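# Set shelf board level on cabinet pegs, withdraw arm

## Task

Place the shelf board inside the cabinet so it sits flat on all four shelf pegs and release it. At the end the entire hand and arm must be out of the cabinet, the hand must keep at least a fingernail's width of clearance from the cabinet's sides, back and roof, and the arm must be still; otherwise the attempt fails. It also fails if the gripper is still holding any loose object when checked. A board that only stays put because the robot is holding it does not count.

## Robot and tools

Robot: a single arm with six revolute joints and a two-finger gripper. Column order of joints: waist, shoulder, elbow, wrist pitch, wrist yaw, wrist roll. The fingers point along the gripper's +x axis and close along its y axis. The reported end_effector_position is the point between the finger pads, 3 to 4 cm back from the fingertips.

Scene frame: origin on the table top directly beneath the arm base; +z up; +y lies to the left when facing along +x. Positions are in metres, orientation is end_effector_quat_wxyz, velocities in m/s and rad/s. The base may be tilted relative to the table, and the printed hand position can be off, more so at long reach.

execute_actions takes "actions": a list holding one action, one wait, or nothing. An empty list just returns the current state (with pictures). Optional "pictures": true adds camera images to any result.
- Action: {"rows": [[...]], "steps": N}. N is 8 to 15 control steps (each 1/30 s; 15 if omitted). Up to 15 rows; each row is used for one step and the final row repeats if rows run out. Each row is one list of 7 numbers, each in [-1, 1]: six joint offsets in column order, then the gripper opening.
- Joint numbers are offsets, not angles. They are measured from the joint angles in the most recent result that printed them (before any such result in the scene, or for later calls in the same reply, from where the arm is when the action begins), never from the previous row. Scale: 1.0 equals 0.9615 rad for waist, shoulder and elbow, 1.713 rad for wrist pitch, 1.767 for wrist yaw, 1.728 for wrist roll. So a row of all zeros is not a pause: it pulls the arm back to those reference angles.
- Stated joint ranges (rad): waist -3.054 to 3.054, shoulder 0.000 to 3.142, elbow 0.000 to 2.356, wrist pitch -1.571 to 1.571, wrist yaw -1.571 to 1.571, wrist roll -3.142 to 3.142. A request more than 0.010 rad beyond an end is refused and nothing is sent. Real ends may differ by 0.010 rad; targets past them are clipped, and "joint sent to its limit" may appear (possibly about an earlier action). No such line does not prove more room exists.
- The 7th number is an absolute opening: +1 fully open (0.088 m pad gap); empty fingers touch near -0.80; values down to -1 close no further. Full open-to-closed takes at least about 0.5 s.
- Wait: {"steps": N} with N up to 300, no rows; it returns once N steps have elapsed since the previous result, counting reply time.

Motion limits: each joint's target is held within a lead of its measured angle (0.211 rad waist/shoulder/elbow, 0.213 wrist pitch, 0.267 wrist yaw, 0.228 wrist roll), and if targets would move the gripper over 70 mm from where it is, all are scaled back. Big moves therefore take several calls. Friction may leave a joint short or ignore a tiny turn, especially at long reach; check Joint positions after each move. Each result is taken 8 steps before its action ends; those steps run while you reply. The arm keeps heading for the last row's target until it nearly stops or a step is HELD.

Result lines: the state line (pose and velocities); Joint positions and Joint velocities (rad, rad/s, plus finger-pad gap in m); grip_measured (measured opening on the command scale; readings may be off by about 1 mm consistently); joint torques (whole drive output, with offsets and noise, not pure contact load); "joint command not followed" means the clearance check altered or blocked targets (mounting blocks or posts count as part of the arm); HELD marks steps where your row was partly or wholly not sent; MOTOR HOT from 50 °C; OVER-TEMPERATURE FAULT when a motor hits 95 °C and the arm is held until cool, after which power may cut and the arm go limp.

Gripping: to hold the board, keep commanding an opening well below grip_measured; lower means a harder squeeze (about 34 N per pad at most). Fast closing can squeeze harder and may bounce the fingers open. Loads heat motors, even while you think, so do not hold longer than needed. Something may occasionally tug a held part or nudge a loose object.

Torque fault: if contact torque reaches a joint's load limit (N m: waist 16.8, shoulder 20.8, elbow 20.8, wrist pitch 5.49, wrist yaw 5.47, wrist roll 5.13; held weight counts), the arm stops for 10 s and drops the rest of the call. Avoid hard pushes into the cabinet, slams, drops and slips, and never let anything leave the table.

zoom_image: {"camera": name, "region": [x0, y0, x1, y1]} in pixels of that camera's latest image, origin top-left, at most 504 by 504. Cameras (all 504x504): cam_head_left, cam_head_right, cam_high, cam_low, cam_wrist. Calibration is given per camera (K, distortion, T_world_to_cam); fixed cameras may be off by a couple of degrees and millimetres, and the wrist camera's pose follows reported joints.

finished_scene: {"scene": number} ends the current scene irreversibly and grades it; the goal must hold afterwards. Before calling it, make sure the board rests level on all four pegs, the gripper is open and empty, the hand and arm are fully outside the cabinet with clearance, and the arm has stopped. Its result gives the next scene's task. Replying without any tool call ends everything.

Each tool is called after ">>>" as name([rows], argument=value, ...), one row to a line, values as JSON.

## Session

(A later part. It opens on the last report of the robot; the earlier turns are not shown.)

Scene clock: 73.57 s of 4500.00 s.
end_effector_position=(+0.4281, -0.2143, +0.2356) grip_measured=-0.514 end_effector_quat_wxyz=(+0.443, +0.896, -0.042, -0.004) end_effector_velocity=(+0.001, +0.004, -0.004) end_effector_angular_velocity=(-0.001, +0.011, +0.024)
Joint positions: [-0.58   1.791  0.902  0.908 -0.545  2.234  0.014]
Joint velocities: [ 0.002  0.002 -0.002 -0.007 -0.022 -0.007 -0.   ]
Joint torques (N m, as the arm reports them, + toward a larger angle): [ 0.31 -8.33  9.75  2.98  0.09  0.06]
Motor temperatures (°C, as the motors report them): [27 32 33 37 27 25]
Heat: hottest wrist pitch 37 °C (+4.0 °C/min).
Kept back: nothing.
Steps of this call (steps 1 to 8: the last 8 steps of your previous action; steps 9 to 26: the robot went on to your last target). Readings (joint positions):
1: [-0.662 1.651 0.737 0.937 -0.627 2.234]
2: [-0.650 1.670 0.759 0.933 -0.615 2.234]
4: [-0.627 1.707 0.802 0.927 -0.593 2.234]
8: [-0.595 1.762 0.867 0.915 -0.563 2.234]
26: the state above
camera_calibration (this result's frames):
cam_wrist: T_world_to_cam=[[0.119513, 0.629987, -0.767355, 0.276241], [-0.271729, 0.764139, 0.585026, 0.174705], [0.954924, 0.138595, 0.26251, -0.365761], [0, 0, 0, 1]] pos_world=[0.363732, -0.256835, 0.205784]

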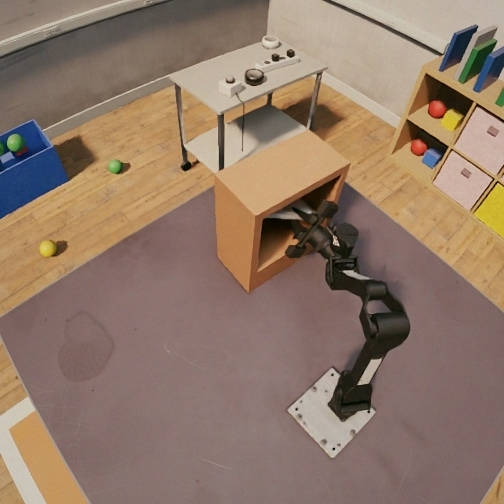

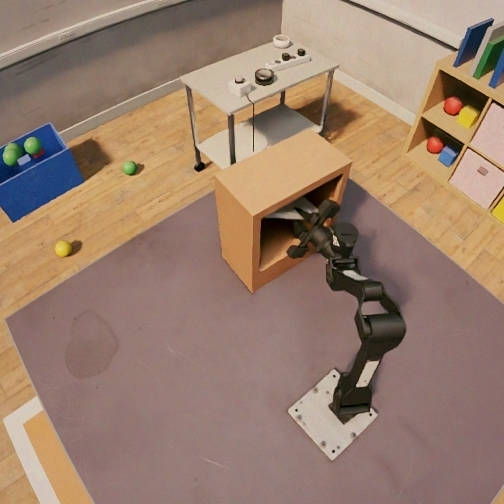

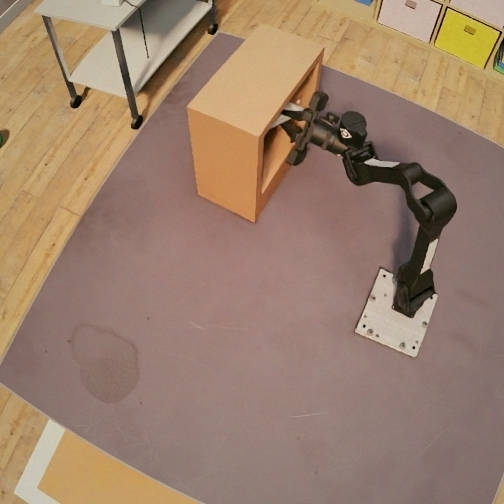

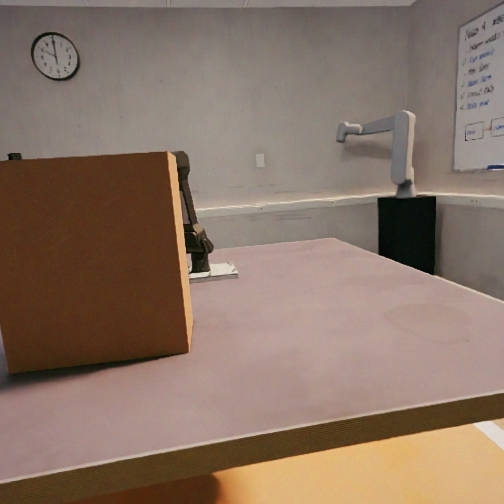

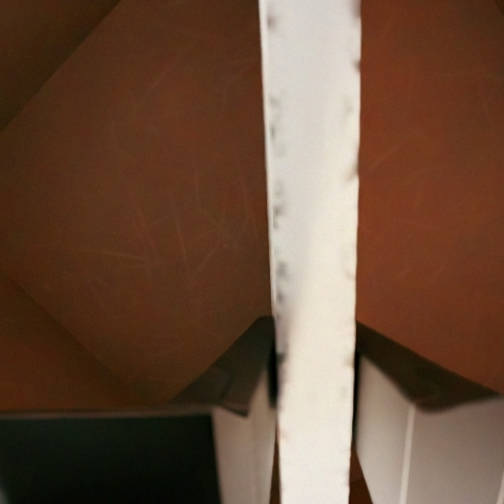

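>>> execute_actions(actions=[])

Scene clock: 81.87 s of 4500.00 s.
end_effector_position=(+0.4285, -0.2144, +0.2353) grip_measured=-0.514 end_effector_quat_wxyz=(+0.443, +0.896, -0.042, -0.004) end_effector_velocity=(-0.000, +0.000, -0.001) end_effector_angular_velocity=(-0.003, +0.006, -0.005)
Joint positions: [-0.579  1.792  0.904  0.908 -0.545  2.234  0.014]
Joint velocities: [ 0.002 -0.002 -0.002 -0.007  0.007 -0.007 -0.   ]
Joint torques (N m, as the arm reports them, + toward a larger angle): [ 0.38 -8.49  9.73  3.06  0.1   0.04]
Motor temperatures (°C, as the motors report them): [27 33 34 39 27 25]
Heat: hottest wrist pitch 39 °C (+6.0 °C/min).
Kept back: nothing.
Steps of this call (steps 1 to 15: the robot went on to your last target; steps 16 to 249: nothing new was sent). Readings (joint positions):
1: [-0.580 1.791 0.902 0.908 -0.545 2.234]
2: [-0.580 1.791 0.903 0.908 -0.545 2.234]
4: [-0.580 1.791 0.903 0.908 -0.545 2.234]
8: [-0.580 1.791 0.903 0.908 -0.545 2.234]
249: the state above
The arm was judged still, so your last target was given up. Only a new action makes it travel on or press farther. Fingers that are still opening or closing keep moving.
camera_calibration (this result's frames):
cam_wrist: T_world_to_cam=[[0.119033, 0.630199, -0.767255, 0.276276], [-0.271842, 0.763907, 0.585276, 0.174982], [0.954952, 0.138905, 0.262245, -0.365983], [0, 0, 0, 1]] pos_world=[0.364177, -0.256942, 0.205538]

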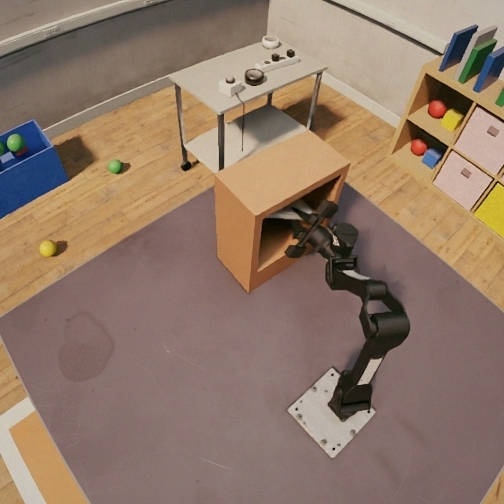

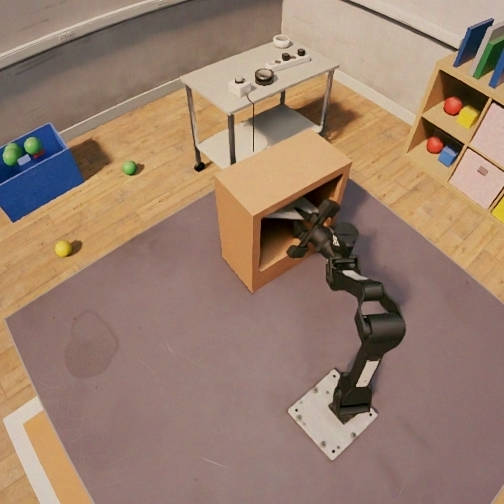

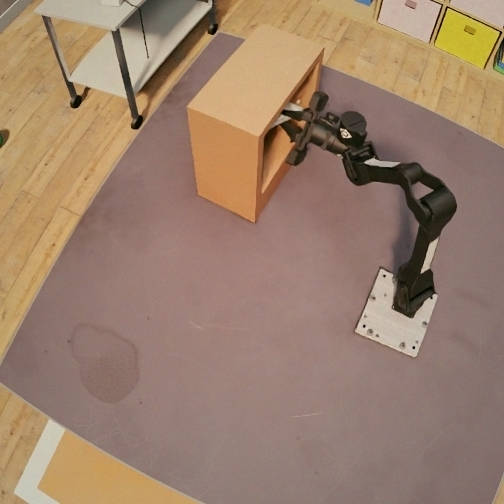

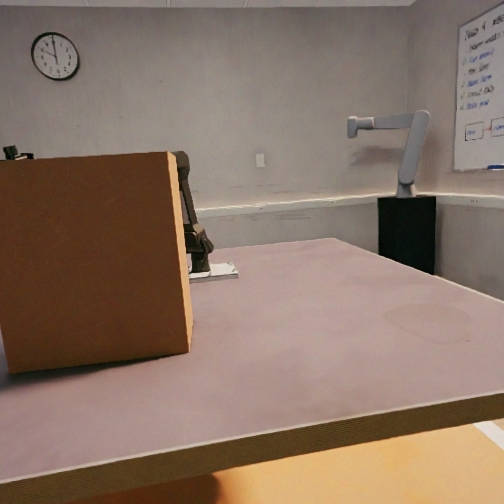

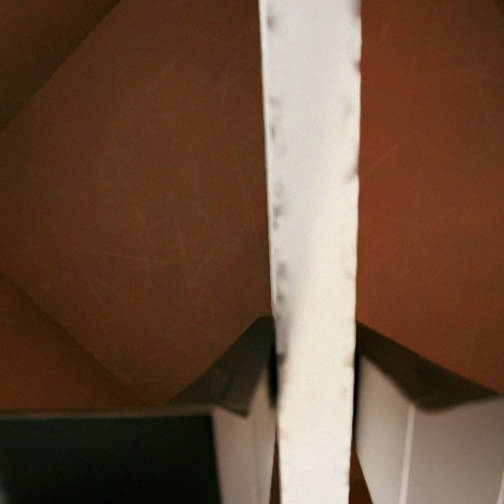

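>>> execute_actions([
  {"rows": [
[0.0043,-0.0041,0.0185,0.0072,0.0020,-0.0020,-1],
[0.0052,-0.0041,0.0098,0.0081,0.0027,-0.0070,-1],
[0.0067,-0.0040,0.0024,0.0093,0.0039,-0.0137,-1],
[0.0085,-0.0037,-0.0037,0.0107,0.0053,-0.0229,-1],
[0.0105,-0.0031,-0.0071,0.0120,0.0070,-0.0348,-1],
[0.0125,-0.0020,-0.0110,0.0139,0.0086,-0.0494,-1],
[0.0143,-0.0005,-0.0147,0.0161,0.0101,-0.0654,-1],
[0.0157,0.0016,-0.0182,0.0186,0.0113,-0.0812,-1],
[0.0166,0.0042,-0.0212,0.0212,0.0120,-0.0972,-1],
[0.0169,0.0072,-0.0236,0.0242,0.0123,-0.1131,-1],
[0.0169,0.0108,-0.0258,0.0274,0.0123,-0.1290,-1],
[0.0169,0.0148,-0.0283,0.0311,0.0123,-0.1449,-1],
[0.0169,0.0193,-0.0309,0.0350,0.0123,-0.1608,-1],
[0.0169,0.0244,-0.0338,0.0395,0.0123,-0.1767,-1],
[0.0169,0.0300,-0.0371,0.0445,0.0123,-0.1927,-1]], "steps": 15},
])

>>> execute_actions([
  {"rows": [
[0.003,0.0177,-0.0070,0.0269,0.001,-0.0684,-1],
[0.003,0.0244,-0.0105,0.0326,0.001,-0.0843,-1],
[0.0025,0.0317,-0.0141,0.0388,0.001,-0.1002,-1],
[0.002,0.0396,-0.0180,0.0454,0.001,-0.1162,-1],
[0.002,0.0482,-0.0219,0.0524,0.001,-0.1320,-1],
[0.0015,0.0574,-0.0260,0.0598,0.001,-0.1480,-1],
[0.001,0.0673,-0.0302,0.0677,0.001,-0.1639,-1],
[0.001,0.0779,-0.0343,0.0760,0.001,-0.1798,-1],
[0.0005,0.0892,-0.0386,0.0848,0.001,-0.1957,-1],
[0,0.1003,-0.0424,0.0931,0.001,-0.2103,-1],
[0,0.1097,-0.0456,0.1002,0.001,-0.2222,-1],
[0,0.1175,-0.0479,0.1059,0.001,-0.2315,-1],
[0,0.1231,-0.0497,0.1100,0.001,-0.2381,-1],
[0,0.1267,-0.0508,0.1126,0.001,-0.2421,-1],
[0,0.1278,-0.0511,0.1134,0.001,-0.2434,-1]], "steps": 15},
])

>>> execute_actions([
  {"steps": 22},
], pictures=true)

Scene clock: 83.87 s of 4500.00 s.
end_effector_position=(+0.4286, -0.2134, +0.2343) grip_measured=-0.514 end_effector_quat_wxyz=(+0.467, +0.883, -0.044, -0.006) end_effector_velocity=(-0.003, +0.021, -0.023) end_effector_angular_velocity=(-0.537, +0.059, -0.012)
Joint positions: [-0.575  1.792  0.898  0.916 -0.536  2.18   0.014]
Joint velocities: [ 0.042  0.002 -0.095  0.081  0.037 -0.549 -0.   ]
Joint torques (N m, as the arm reports them, + toward a larger angle): [ 0.43 -8.21  7.23  3.2   0.09 -0.09]
Motor temperatures (°C, as the motors report them): [27 34 34 39 27 25]
Heat: hottest wrist pitch 39 °C (+6.0 °C/min).
Steps of this call (steps 1 to 53: nothing new was sent; steps 54 to 60: the first 7 steps of this action). Readings (joint positions):
54: [-0.579 1.792 0.904 0.908 -0.545 2.234]
55: [-0.579 1.792 0.904 0.908 -0.544 2.233]
57: [-0.578 1.792 0.904 0.909 -0.542 2.222]
60: the state above

Scene clock: 84.37 s of 4500.00 s.
end_effector_position=(+0.4288, -0.2098, +0.2093) grip_measured=-0.514 end_effector_quat_wxyz=(+0.624, +0.780, -0.041, -0.016) end_effector_velocity=(-0.000, -0.002, -0.073) end_effector_angular_velocity=(-0.829, +0.063, -0.032)
Joint positions: [-0.567  1.851  0.851  1.016 -0.527  1.801  0.014]
Joint velocities: [-0.002  0.217 -0.105  0.33   0.007 -0.828 -0.   ]
Joint torques (N m, as the arm reports them, + toward a larger angle): [ 0.1  -8.11  6.76  3.17  0.09 -0.16]
Motor temperatures (°C, as the motors report them): [27 34 34 39 27 25]
Heat: hottest wrist pitch 39 °C (+6.1 °C/min).
Steps of this call (steps 1 to 8: the last 8 steps of your previous action; steps 9 to 15: the first 7 steps of this action, its rows measured from where the robot was after step 8). Readings (joint positions):
8: [-0.567 1.810 0.872 0.950 -0.527 1.991]
9: [-0.567 1.815 0.869 0.957 -0.527 1.964]
10: [-0.567 1.820 0.867 0.966 -0.527 1.937]
12: [-0.567 1.831 0.861 0.984 -0.527 1.883]
15: the state above

Scene clock: 85.10 s of 4500.00 s.
end_effector_position=(+0.4284, -0.2107, +0.1812) grip_measured=-0.514 end_effector_quat_wxyz=(+0.708, +0.705, -0.040, -0.023) end_effector_velocity=(-0.000, +0.000, -0.006) end_effector_angular_velocity=(+0.017, +0.013, +0.005)
Joint positions: [-0.568  1.936  0.818  1.13  -0.523  1.573  0.014]
Joint velocities: [-0.002  0.007 -0.002 -0.007 -0.007  0.007 -0.   ]
Joint torques (N m, as the arm reports them, + toward a larger angle): [ 0.05 -8.45  6.66  3.34 -0.04 -0.08]
Motor temperatures (°C, as the motors report them): [27 34 34 39 27 25]
Heat: hottest wrist pitch 39 °C (+6.1 °C/min).
Kept back: nothing.
Steps of this call (steps 1 to 8: the last 8 steps of your previous action; steps 9 to 22: the robot went on to your last target). Readings (joint positions):
1: [-0.567 1.859 0.848 1.028 -0.527 1.773]
2: [-0.567 1.868 0.844 1.040 -0.527 1.746]
4: [-0.567 1.887 0.837 1.066 -0.525 1.694]
8: [-0.568 1.919 0.825 1.105 -0.523 1.618]
22: the state above
camera_calibration (this result's frames):
cam_wrist: T_world_to_cam=[[0.0725968, 0.0298424, -0.996915, 0.167446], [-0.227474, 0.973703, 0.0125825, 0.332742], [0.971074, 0.225859, 0.0774761, -0.307342], [0, 0, 0, 1]] pos_world=[0.361986, -0.259573, 0.186555]

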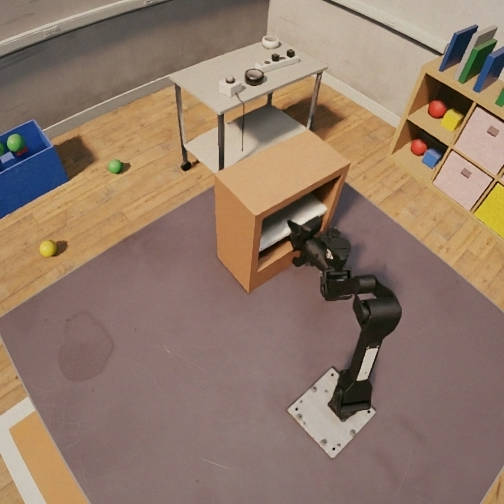

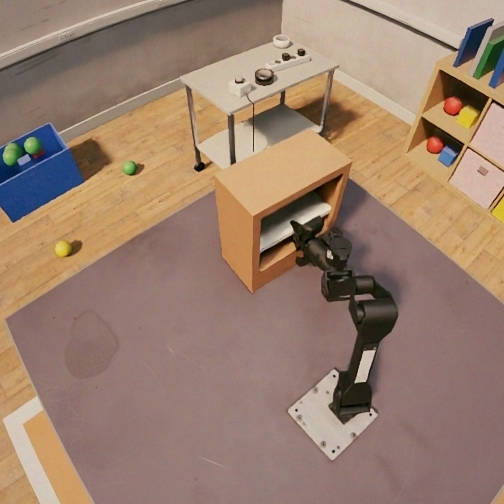

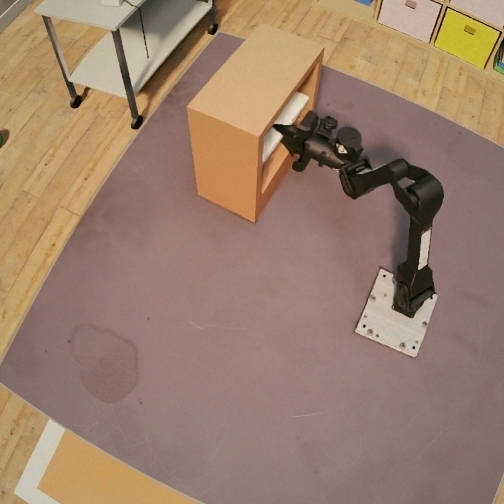

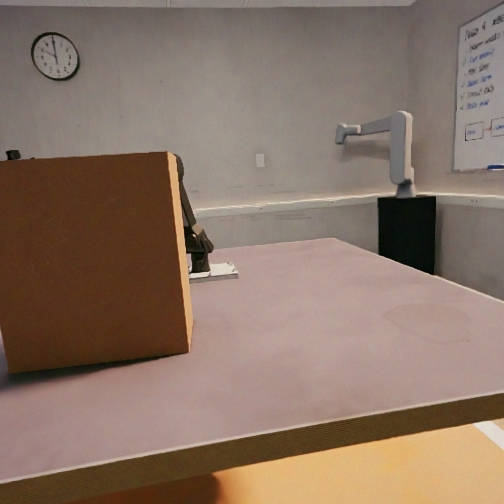

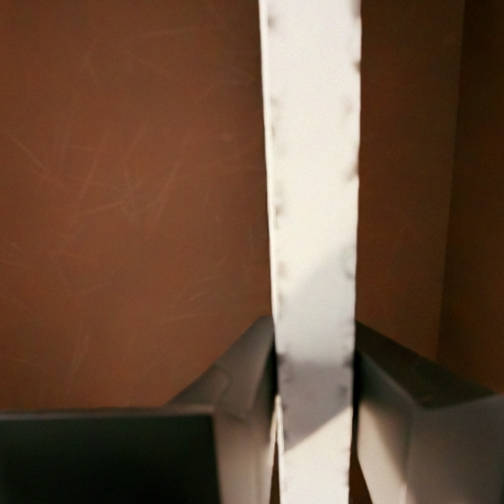

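>>> zoom_image(camera="cam_head_right", region=[230, 160, 370, 300])

>>> zoom_image(camera="cam_high", region=[240, 60, 360, 200])

Region (230, 160, 370, 300) of cam_head_right's 504x504 image, scaled by 3.600, with more detail than that image has.

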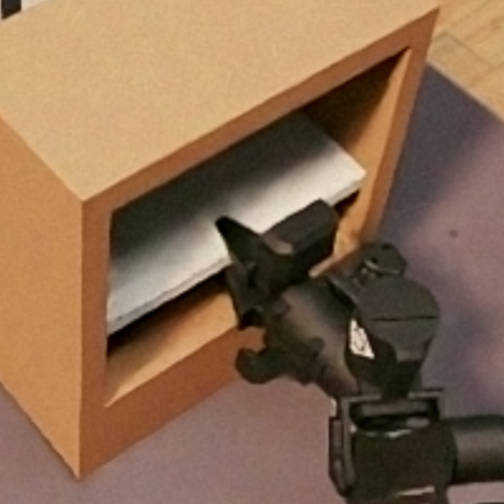

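Region (240, 60, 360, 200) of cam_high's 504x504 image, scaled by 3.600, with more detail than that image has; it fills the left 432 columns of this view, and the rest is white.

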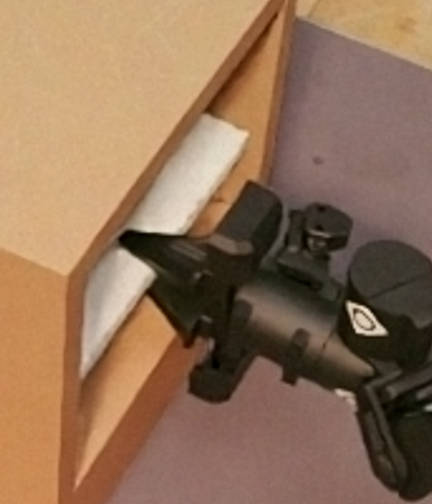

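>>> execute_actions([
  {"rows": [
[-0.001,-0.0021,0.0050,0.0090,0,0,-1],
[-0.002,0.0003,0.0044,0.0107,0,0,-1],
[-0.003,0.0042,0.0035,0.0133,0,0,-1],
[-0.004,0.0090,0.0023,0.0165,0,0,-1],
[-0.004,0.0142,0.0010,0.0200,0,0,-1],
[-0.004,0.0194,-0.0002,0.0235,0,0,-1],
[-0.004,0.0246,-0.0015,0.0270,0,0,-1],
[-0.004,0.0294,-0.0026,0.0303,0,0,-1],
[-0.004,0.0336,-0.0036,0.0331,0,0,-1],
[-0.004,0.0371,-0.0045,0.0354,0,0,-1],
[-0.004,0.0398,-0.0051,0.0373,0,0,-1],
[-0.004,0.0422,-0.0057,0.0389,0,0,-1],
[-0.004,0.0443,-0.0062,0.0403,0,0,-1],
[-0.004,0.0461,-0.0066,0.0415,0,0,-1],
[-0.004,0.0478,-0.0070,0.0427,0,0,-1]], "steps": 15},
])

>>> execute_actions([
  {"rows": [
[-0.002,0.0050,0.0038,0.0137,0,0,-1],
[-0.002,0.0069,0.0034,0.0150,0,0,-1],
[-0.001,0.0087,0.0031,0.0162,0,0,-1],
[-0.001,0.0106,0.0028,0.0174,0,0,-1],
[0,0.0124,0.0024,0.0186,0,0,-1],
[0,0.0143,0.0021,0.0199,0,0,-1],
[0,0.0161,0.0018,0.0211,0,0,-1],
[0,0.0180,0.0015,0.0223,0,0,-1],
[0,0.0198,0.0011,0.0235,0,0,-1],
[0,0.0217,0.0008,0.0248,0,0,-1],
[0,0.0235,0.0005,0.0260,0,0,-1],
[0,0.0254,0.0002,0.0272,0,0,-1],
[0,0.0272,-0.0002,0.0285,0,0,-1]], "steps": 13},
])

>>> execute_actions([
  {"steps": 16},
], pictures=true)

Scene clock: 89.70 s of 4500.00 s.
end_effector_position=(+0.4287, -0.2108, +0.1790) grip_measured=-0.514 end_effector_quat_wxyz=(+0.709, +0.704, -0.042, -0.022) end_effector_velocity=(-0.000, +0.000, -0.033) end_effector_angular_velocity=(-0.018, +0.008, +0.004)
Joint positions: [-0.568  1.948  0.816  1.149 -0.523  1.572  0.014]
Joint velocities: [-0.002  0.105 -0.027  0.125 -0.007 -0.022 -0.   ]
Joint torques (N m, as the arm reports them, + toward a larger angle): [-0.24 -8.13  6.36  3.16  0.05  0.01]
Motor temperatures (°C, as the motors report them): [27 34 34 40 27 25]
Heat: hottest wrist pitch 40 °C (+7.1 °C/min).
Steps of this call (steps 1 to 15: the robot went on to your last target; steps 16 to 131: nothing new was sent; steps 132 to 138: the first 7 steps of this action). Readings (joint positions):
132: [-0.568 1.937 0.818 1.131 -0.523 1.572]
133: [-0.568 1.937 0.818 1.132 -0.523 1.572]
135: [-0.568 1.939 0.817 1.137 -0.523 1.572]
138: the state above

Scene clock: 90.13 s of 4500.00 s.
end_effector_position=(+0.4285, -0.2107, +0.1659) grip_measured=-0.514 end_effector_quat_wxyz=(+0.708, +0.705, -0.039, -0.024) end_effector_velocity=(-0.000, -0.002, -0.008) end_effector_angular_velocity=(-0.017, -0.013, -0.010)
Joint positions: [-0.568  1.987  0.806  1.191 -0.523  1.572  0.014]
Joint velocities: [-0.002  0.042 -0.007  0.066  0.007 -0.007 -0.   ]
Joint torques (N m, as the arm reports them, + toward a larger angle): [-0.05 -8.65  6.22  3.25  0.03 -0.03]
Motor temperatures (°C, as the motors report them): [27 34 34 41 27 25]
Heat: hottest wrist pitch 41 °C (+8.0 °C/min).
Steps of this call (steps 1 to 8: the last 8 steps of your previous action; steps 9 to 13: the first 5 steps of this action, its rows measured from where the robot was after step 8). Readings (joint positions):
8: [-0.568 1.978 0.807 1.179 -0.523 1.572]
9: [-0.568 1.980 0.806 1.181 -0.523 1.572]
10: [-0.568 1.982 0.806 1.184 -0.523 1.572]
12: [-0.568 1.985 0.806 1.188 -0.523 1.572]
13: the state above

Scene clock: 90.67 s of 4500.00 s.
end_effector_position=(+0.4286, -0.2108, +0.1621) grip_measured=-0.514 end_effector_quat_wxyz=(+0.709, +0.704, -0.041, -0.023) end_effector_velocity=(-0.002, +0.001, +0.005) end_effector_angular_velocity=(-0.020, -0.017, +0.014)
Joint positions: [-0.568  2.004  0.803  1.215 -0.523  1.571  0.014]
Joint velocities: [-0.007 -0.002 -0.002  0.022 -0.022 -0.007 -0.   ]
Joint torques (N m, as the arm reports them, + toward a larger angle): [ 0.05 -8.3   6.04  3.15  0.04 -0.02]
Motor temperatures (°C, as the motors report them): [27 34 34 41 27 25]
Heat: hottest wrist pitch 41 °C (+8.1 °C/min).
Kept back: nothing.
Steps of this call (steps 1 to 8: the last 8 steps of your previous action; steps 9 to 16: the robot went on to your last target). Readings (joint positions):
1: [-0.568 1.988 0.806 1.193 -0.523 1.572]
2: [-0.568 1.990 0.805 1.195 -0.523 1.572]
4: [-0.568 1.993 0.805 1.199 -0.523 1.572]
8: [-0.568 2.001 0.803 1.209 -0.523 1.571]
16: the state above
camera_calibration (this result's frames):
cam_wrist: T_world_to_cam=[[0.0746173, 0.0263909, -0.996863, 0.146857], [-0.227057, 0.973842, 0.00878576, 0.333641], [0.971019, 0.225689, 0.0786577, -0.3062], [0, 0, 0, 1]] pos_world=[0.362123, -0.259684, 0.16755]

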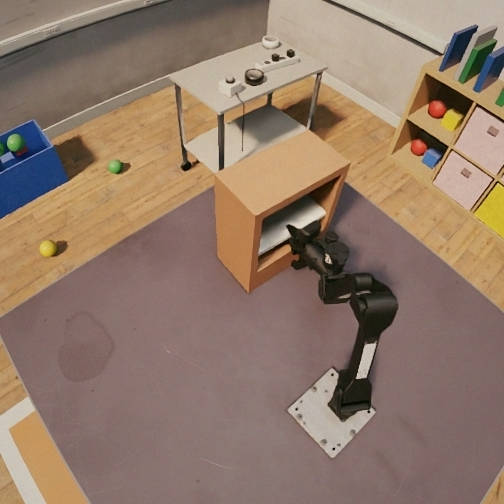

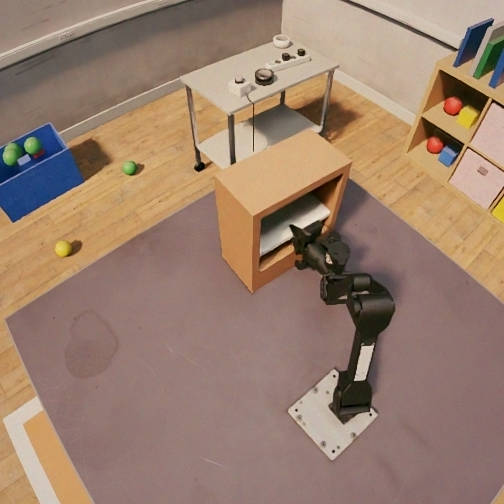

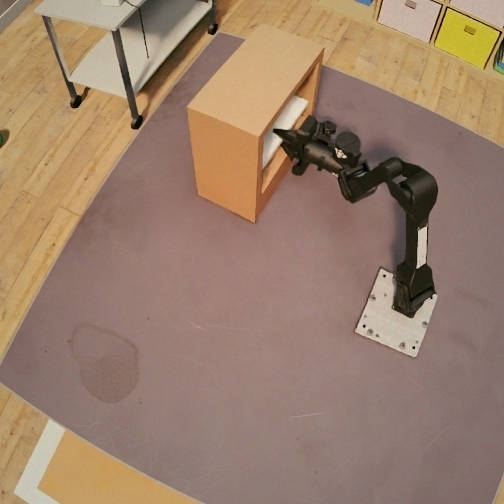

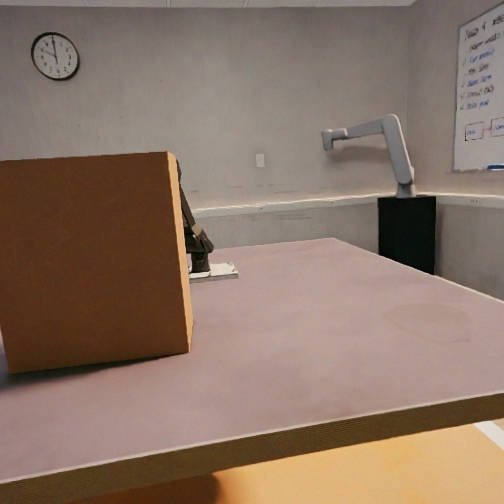

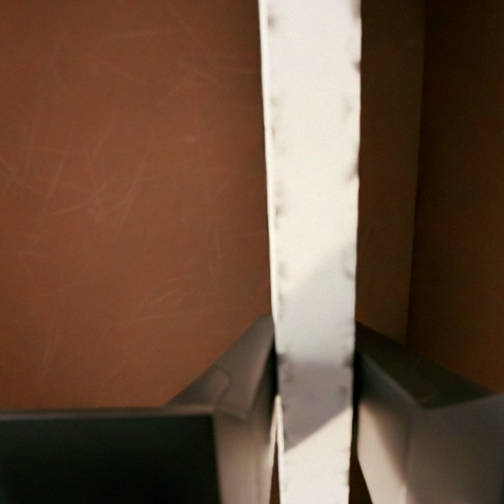

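>>> execute_actions([
  {"rows": [
[0,0.0008,0.0035,0.0070,0,0,-1],
[0,0.0016,0.0027,0.0062,0,0,-1],
[0,0.0024,0.0019,0.0054,0,0,-1],
[0,0.0032,0.0011,0.0046,0,0,-1],
[0,0.0040,0.0003,0.0038,0,0,-1],
[0,0.0047,-0.0005,0.0030,0,0,-1],
[0,0.0054,-0.0013,0.0022,0,0,-1],
[0,0.0060,-0.0021,0.0014,0,0,-1],
[0,0.0065,-0.0029,0.0007,0,0,-1],
[0,0.0070,-0.0036,0,0,0,-1]], "steps": 10},
])

>>> execute_actions([
  {"steps": 13},
], pictures=true)

Scene clock: 91.40 s of 4500.00 s.
end_effector_position=(+0.4286, -0.2108, +0.1621) grip_measured=-0.514 end_effector_quat_wxyz=(+0.709, +0.704, -0.041, -0.022) end_effector_velocity=(-0.000, -0.002, +0.000) end_effector_angular_velocity=(-0.006, +0.003, -0.010)
Joint positions: [-0.568  2.004  0.803  1.216 -0.523  1.571  0.014]
Joint velocities: [-0.002 -0.002  0.002 -0.007  0.007 -0.007 -0.   ]
Joint torques (N m, as the arm reports them, + toward a larger angle): [ 0.   -8.25  5.94  3.1   0.02 -0.03]
Motor temperatures (°C, as the motors report them): [27 35 34 41 27 25]
Heat: hottest wrist pitch 41 °C (+8.1 °C/min).
Steps of this call (steps 1 to 15: the robot went on to your last target; steps 16 to 20: nothing new was sent; steps 21 to 22: the first 2 steps of this action). Readings (joint positions):
21: [-0.568 2.004 0.803 1.216 -0.523 1.571]
22: the state above

Scene clock: 91.83 s of 4500.00 s.
end_effector_position=(+0.4286, -0.2108, +0.1607) grip_measured=-0.514 end_effector_quat_wxyz=(+0.708, +0.705, -0.040, -0.024) end_effector_velocity=(-0.001, +0.000, -0.002) end_effector_angular_velocity=(+0.002, +0.015, +0.005)
Joint positions: [-0.568  2.005  0.803  1.213 -0.523  1.572  0.014]
Joint velocities: [-0.002 -0.007 -0.002 -0.022 -0.007 -0.007 -0.   ]
Joint torques (N m, as the arm reports them, + toward a larger angle): [-0.01 -7.74  5.35  2.44  0.05 -0.05]
Motor temperatures (°C, as the motors report them): [27 35 34 41 27 25]
Heat: hottest wrist pitch 41 °C (+8.0 °C/min).
Kept back: nothing.
Steps of this call (steps 1 to 8: the last 8 steps of your previous action; steps 9 to 13: the robot went on to your last target). Readings (joint positions):
1: [-0.568 2.005 0.803 1.216 -0.523 1.571]
2: [-0.568 2.005 0.803 1.216 -0.523 1.572]
4: [-0.568 2.005 0.803 1.216 -0.523 1.572]
8: [-0.568 2.005 0.803 1.214 -0.523 1.572]
13: the state above
camera_calibration (this result's frames):
cam_wrist: T_world_to_cam=[[0.0709165, 0.0293971, -0.997049, 0.147706], [-0.227061, 0.973799, 0.0125615, 0.332972], [0.971295, 0.225501, 0.0757334, -0.305731], [0, 0, 0, 1]] pos_world=[0.362086, -0.259647, 0.166242]

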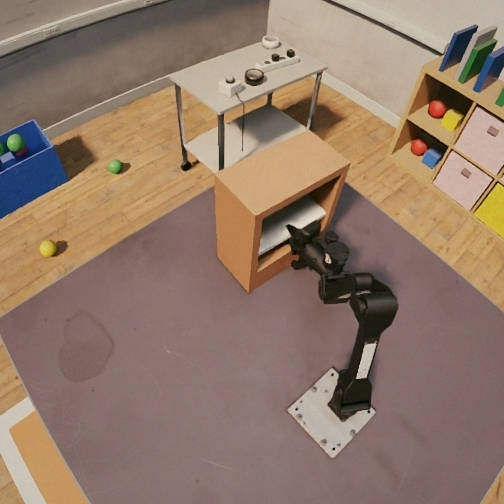

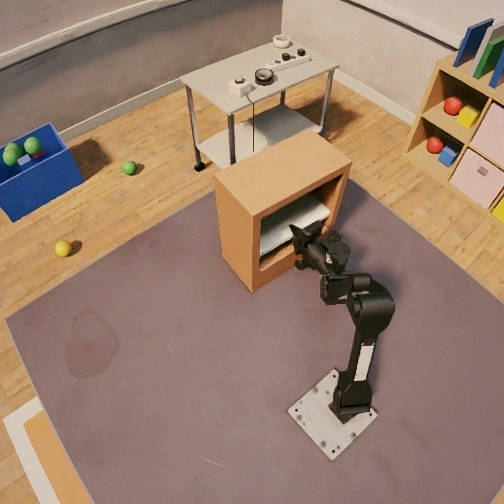

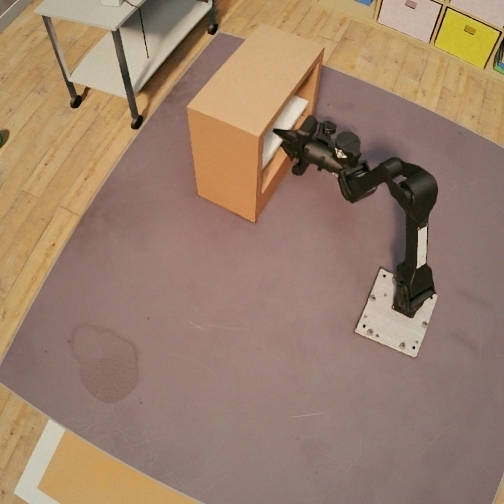

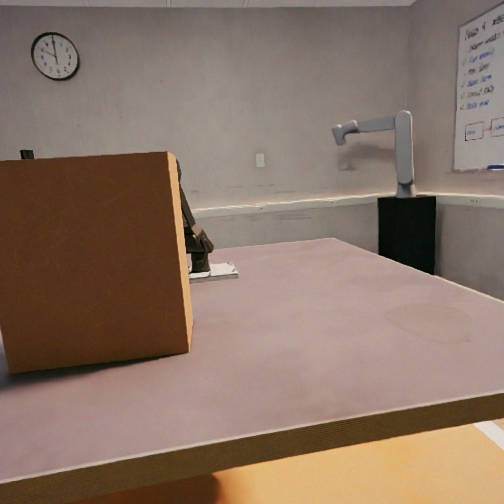

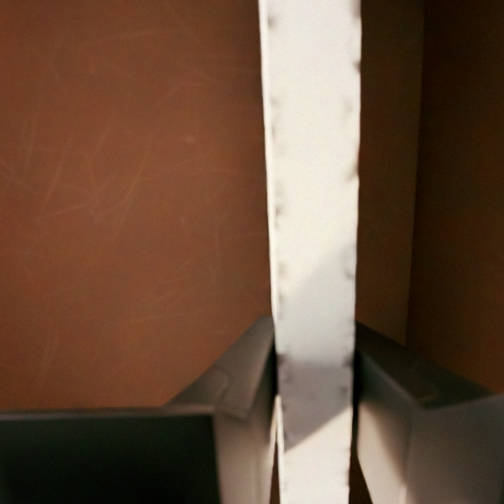

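>>> execute_actions([
  {"rows": [
[0,0.006,-0.004,0.0006,0,0,-0.75],
[0,0.006,-0.004,0.0002,0,0,-0.58],
[0,0.006,-0.004,0,0,0,-0.51],
[0,0.005,-0.004,0,0,0,-0.47],
[0,0.004,-0.004,0,0,0,-0.41],
[0,0.002,-0.004,0,0,0,-0.33],
[0,0,-0.005,0,0,0,-0.24],
[-0.001,-0.003,-0.006,0,0,0,-0.15],
[-0.002,-0.006,-0.007,0.0005,-0.0005,0,-0.1],
[-0.003,-0.008,-0.008,0.001,-0.001,0,-0.1],
[-0.004,-0.010,-0.009,0.0015,-0.0014,0,-0.1]], "steps": 11},
])

>>> execute_actions([
  {"rows": [
[-0.0060,-0.0145,-0.0149,0.0026,-0.0024,0,-0.1],
[-0.0098,-0.0204,-0.0251,0.0050,-0.0045,0,-0.1],
[-0.0162,-0.0299,-0.0415,0.0089,-0.0080,0,-0.1],
[-0.0251,-0.0426,-0.0634,0.0140,-0.0128,0,-0.1],
[-0.0363,-0.0581,-0.0897,0.0201,-0.0189,0,-0.1],
[-0.0494,-0.0753,-0.1186,0.0266,-0.0260,0,-0.1],
[-0.0642,-0.0940,-0.1494,0.0335,-0.0341,0,-0.1],
[-0.0799,-0.1127,-0.1800,0.0401,-0.0426,0,-0.1],
[-0.0961,-0.1311,-0.2097,0.0464,-0.0514,0,-0.1],
[-0.1117,-0.1481,-0.2366,0.0520,-0.0599,0,-0.1],
[-0.1261,-0.1633,-0.2604,0.0568,-0.0678,0,-0.1],
[-0.1383,-0.1757,-0.2796,0.0607,-0.0744,0,-0.1],
[-0.1476,-0.1849,-0.2938,0.0634,-0.0795,0,-0.1],
[-0.1534,-0.1906,-0.3024,0.0651,-0.0826,0,-0.1],
[-0.1554,-0.1925,-0.3054,0.0657,-0.0837,0,-0.1]], "steps": 15},
])

>>> execute_actions([
  {"steps": 24},
], pictures=true)

Scene clock: 95.83 s of 4500.00 s.
end_effector_position=(+0.4285, -0.2107, +0.1603) grip_measured=-0.514 end_effector_quat_wxyz=(+0.707, +0.705, -0.039, -0.024) end_effector_velocity=(-0.000, -0.002, +0.000) end_effector_angular_velocity=(-0.006, +0.003, -0.010)
Joint positions: [-0.568  2.006  0.802  1.212 -0.523  1.572  0.014]
Joint velocities: [-0.002 -0.002  0.002 -0.007  0.007 -0.007 -0.   ]
Joint torques (N m, as the arm reports them, + toward a larger angle): [-0.03 -7.67  5.21  2.27  0.04 -0.05]
Motor temperatures (°C, as the motors report them): [27 35 33 41 27 25]
Heat: hottest wrist pitch 41 °C (+9.1 °C/min).
Steps of this call (steps 1 to 15: the robot went on to your last target; steps 16 to 117: nothing new was sent; steps 118 to 120: the first 3 steps of this action). Readings (joint positions):
118: [-0.568 2.006 0.802 1.212 -0.523 1.572]
119: [-0.568 2.006 0.802 1.212 -0.523 1.572]
120: the state above

Scene clock: 96.33 s of 4500.00 s.
end_effector_position=(+0.4117, -0.2080, +0.1569) grip_measured=-0.122 end_effector_quat_wxyz=(+0.706, +0.707, -0.035, -0.025) end_effector_velocity=(-0.173, +0.009, -0.009) end_effector_angular_velocity=(-0.003, +0.028, -0.015)
Joint positions: [-0.593  1.974  0.736  1.24  -0.551  1.572  0.033]
Joint velocities: [-0.286 -0.359 -0.632  0.242 -0.271 -0.022  0.009]
Joint torques (N m, as the arm reports them, + toward a larger angle): [ -0.94 -10.18   4.36   2.33  -0.05  -0.04]
Motor temperatures (°C, as the motors report them): [27 35 33 41 27 25]
Heat: hottest wrist pitch 41 °C (+9.0 °C/min).
Steps of this call (steps 1 to 8: the last 8 steps of your previous action; steps 9 to 15: the first 7 steps of this action, its rows measured from where the robot was after step 8). Readings (joint positions):
8: [-0.568 2.006 0.802 1.212 -0.523 1.572]
9: [-0.569 2.006 0.802 1.212 -0.523 1.572]
10: [-0.569 2.006 0.799 1.214 -0.524 1.572]
12: [-0.573 2.001 0.786 1.220 -0.530 1.572]
15: the state above

Scene clock: 97.13 s of 4500.00 s.
end_effector_position=(+0.3483, -0.2034, +0.1585) grip_measured=-0.100 end_effector_quat_wxyz=(+0.707, +0.706, -0.038, -0.026) end_effector_velocity=(-0.002, +0.002, -0.001) end_effector_angular_velocity=(-0.002, +0.006, +0.005)
Joint positions: [-0.714  1.835  0.517  1.322 -0.668  1.572  0.034]
Joint velocities: [-0.002 -0.007 -0.007 -0.007 -0.007 -0.007 -0.   ]
Joint torques (N m, as the arm reports them, + toward a larger angle): [-0.26 -7.76  4.    2.21 -0.04 -0.03]
Motor temperatures (°C, as the motors report them): [27 35 33 41 27 25]
Heat: hottest wrist pitch 41 °C (+9.1 °C/min).
Kept back: nothing.
Steps of this call (steps 1 to 8: the last 8 steps of your previous action; steps 9 to 24: the robot went on to your last target). Readings (joint positions):
1: [-0.603 1.961 0.713 1.249 -0.562 1.572]
2: [-0.615 1.947 0.689 1.258 -0.573 1.572]
4: [-0.643 1.914 0.639 1.277 -0.598 1.572]
8: [-0.690 1.863 0.561 1.306 -0.640 1.572]
24: the state above
camera_calibration (this result's frames):
cam_wrist: T_world_to_cam=[[0.0655985, 0.0324166, -0.997319, 0.15349], [-0.226278, 0.973918, 0.0167727, 0.306687], [0.971851, 0.224571, 0.0712227, -0.228899], [0, 0, 0, 1]] pos_world=[0.281783, -0.25226, 0.164238]

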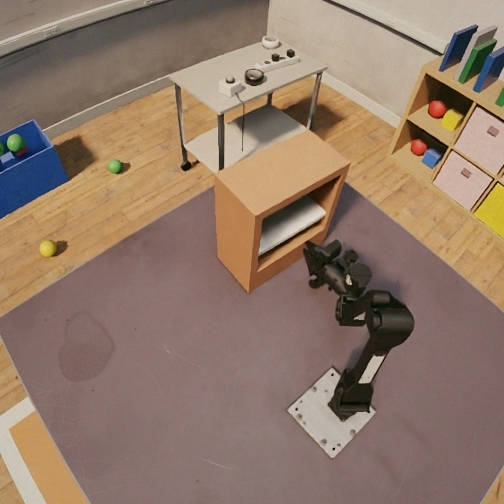

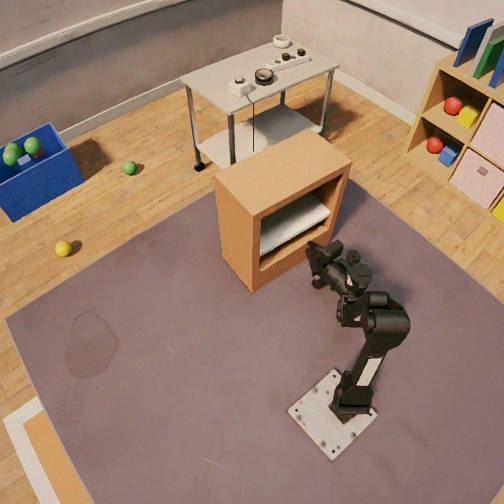

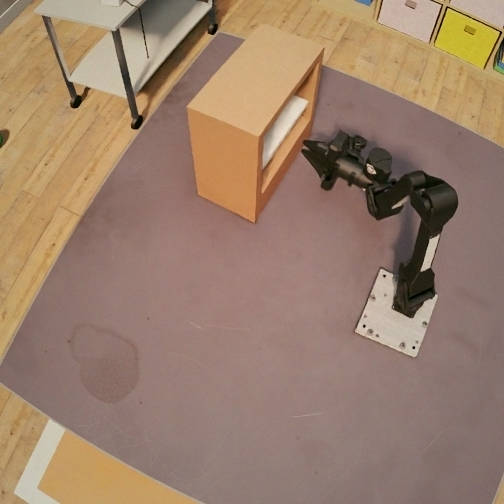

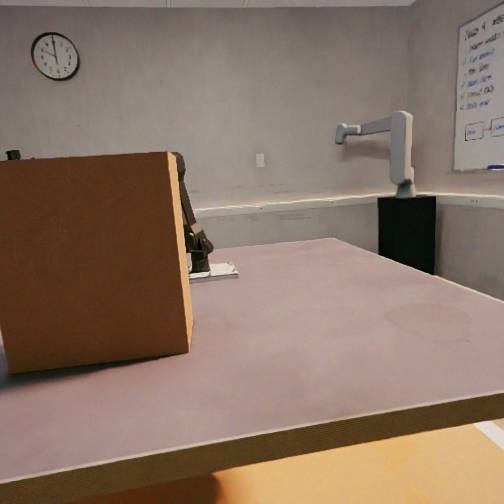

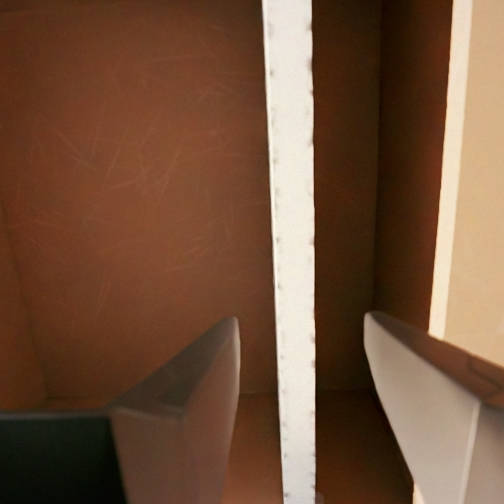

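>>> zoom_image(camera="cam_head_right", region=[230, 160, 370, 300])

>>> zoom_image(camera="cam_high", region=[240, 60, 380, 200])

>>> zoom_image(camera="cam_wrist", region=[240, 360, 384, 504])

Region (230, 160, 370, 300) of cam_head_right's 504x504 image, scaled by 3.600, with more detail than that image has.

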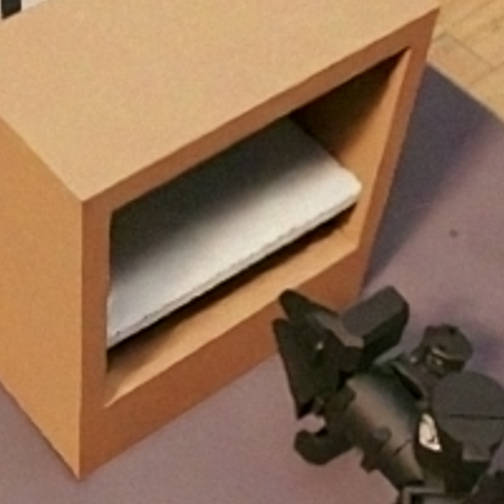

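Region (240, 60, 380, 200) of cam_high's 504x504 image, scaled by 3.600, with more detail than that image has.

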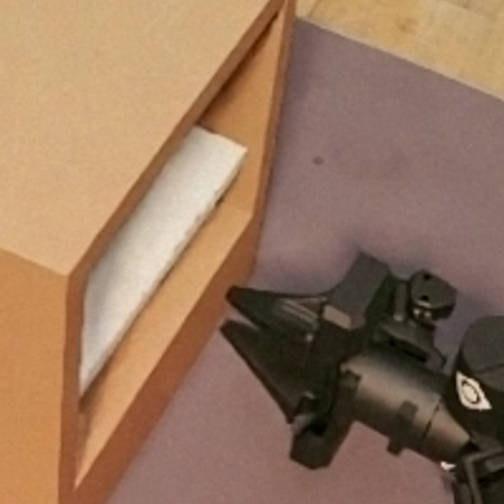

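Region (240, 360, 384, 504) of cam_wrist's 504x504 image, scaled by 3.500, with more detail than that image has.

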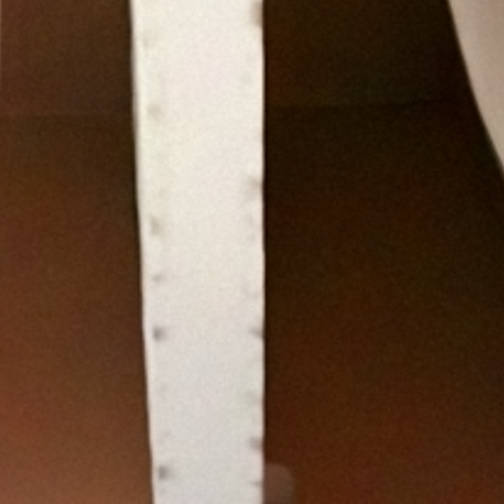

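>>> zoom_image(camera="cam_wrist", region=[250, 60, 330, 140])

>>> zoom_image(camera="cam_head_left", region=[280, 170, 350, 240])

Region (250, 60, 330, 140) of cam_wrist's 504x504 image, scaled by 6.300, with more detail than that image has.

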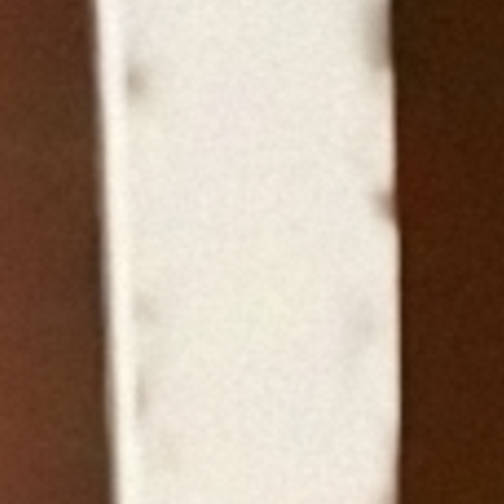

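Region (280, 170, 350, 240) of cam_head_left's 504x504 image, scaled by 7.200, with more detail than that image has.

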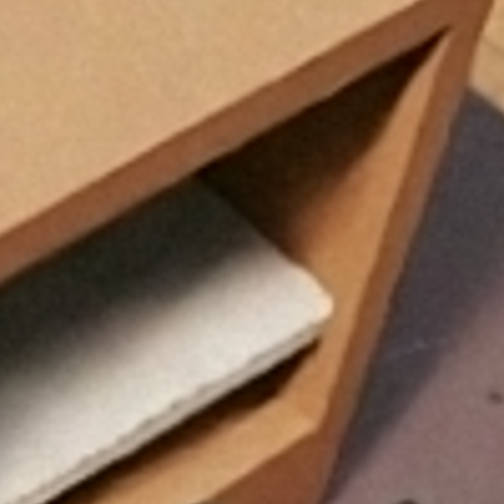

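>>> zoom_image(camera="cam_wrist", region=[310, 370, 444, 504])

>>> zoom_image(camera="cam_wrist", region=[360, 40, 490, 170])

>>> zoom_image(camera="cam_wrist", region=[0, 300, 130, 430])

Region (310, 370, 444, 504) of cam_wrist's 504x504 image, scaled by 3.761, with more detail than that image has.

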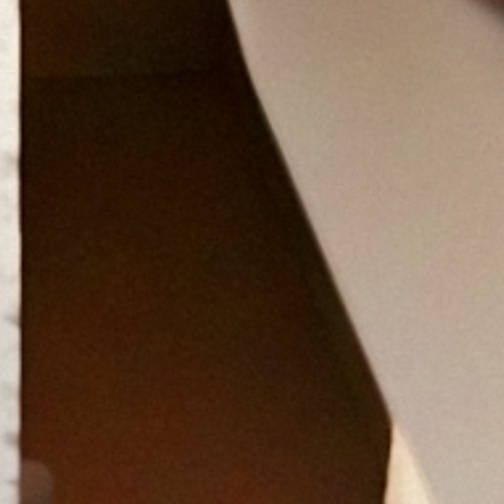

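Region (360, 40, 490, 170) of cam_wrist's 504x504 image, scaled by 3.877, with more detail than that image has.

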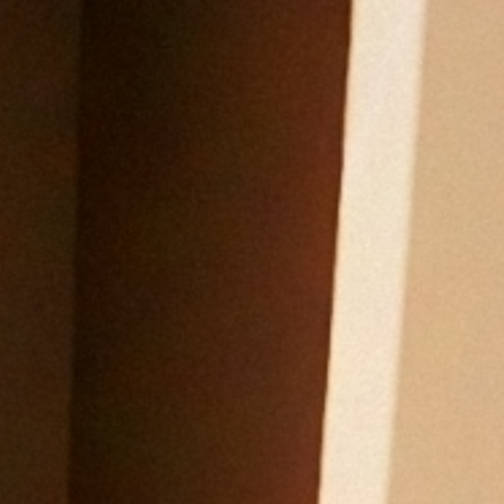

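Region (0, 300, 130, 430) of cam_wrist's 504x504 image, scaled by 3.877, with more detail than that image has.

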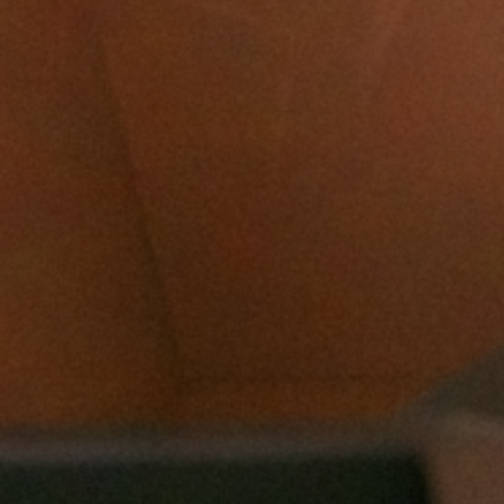

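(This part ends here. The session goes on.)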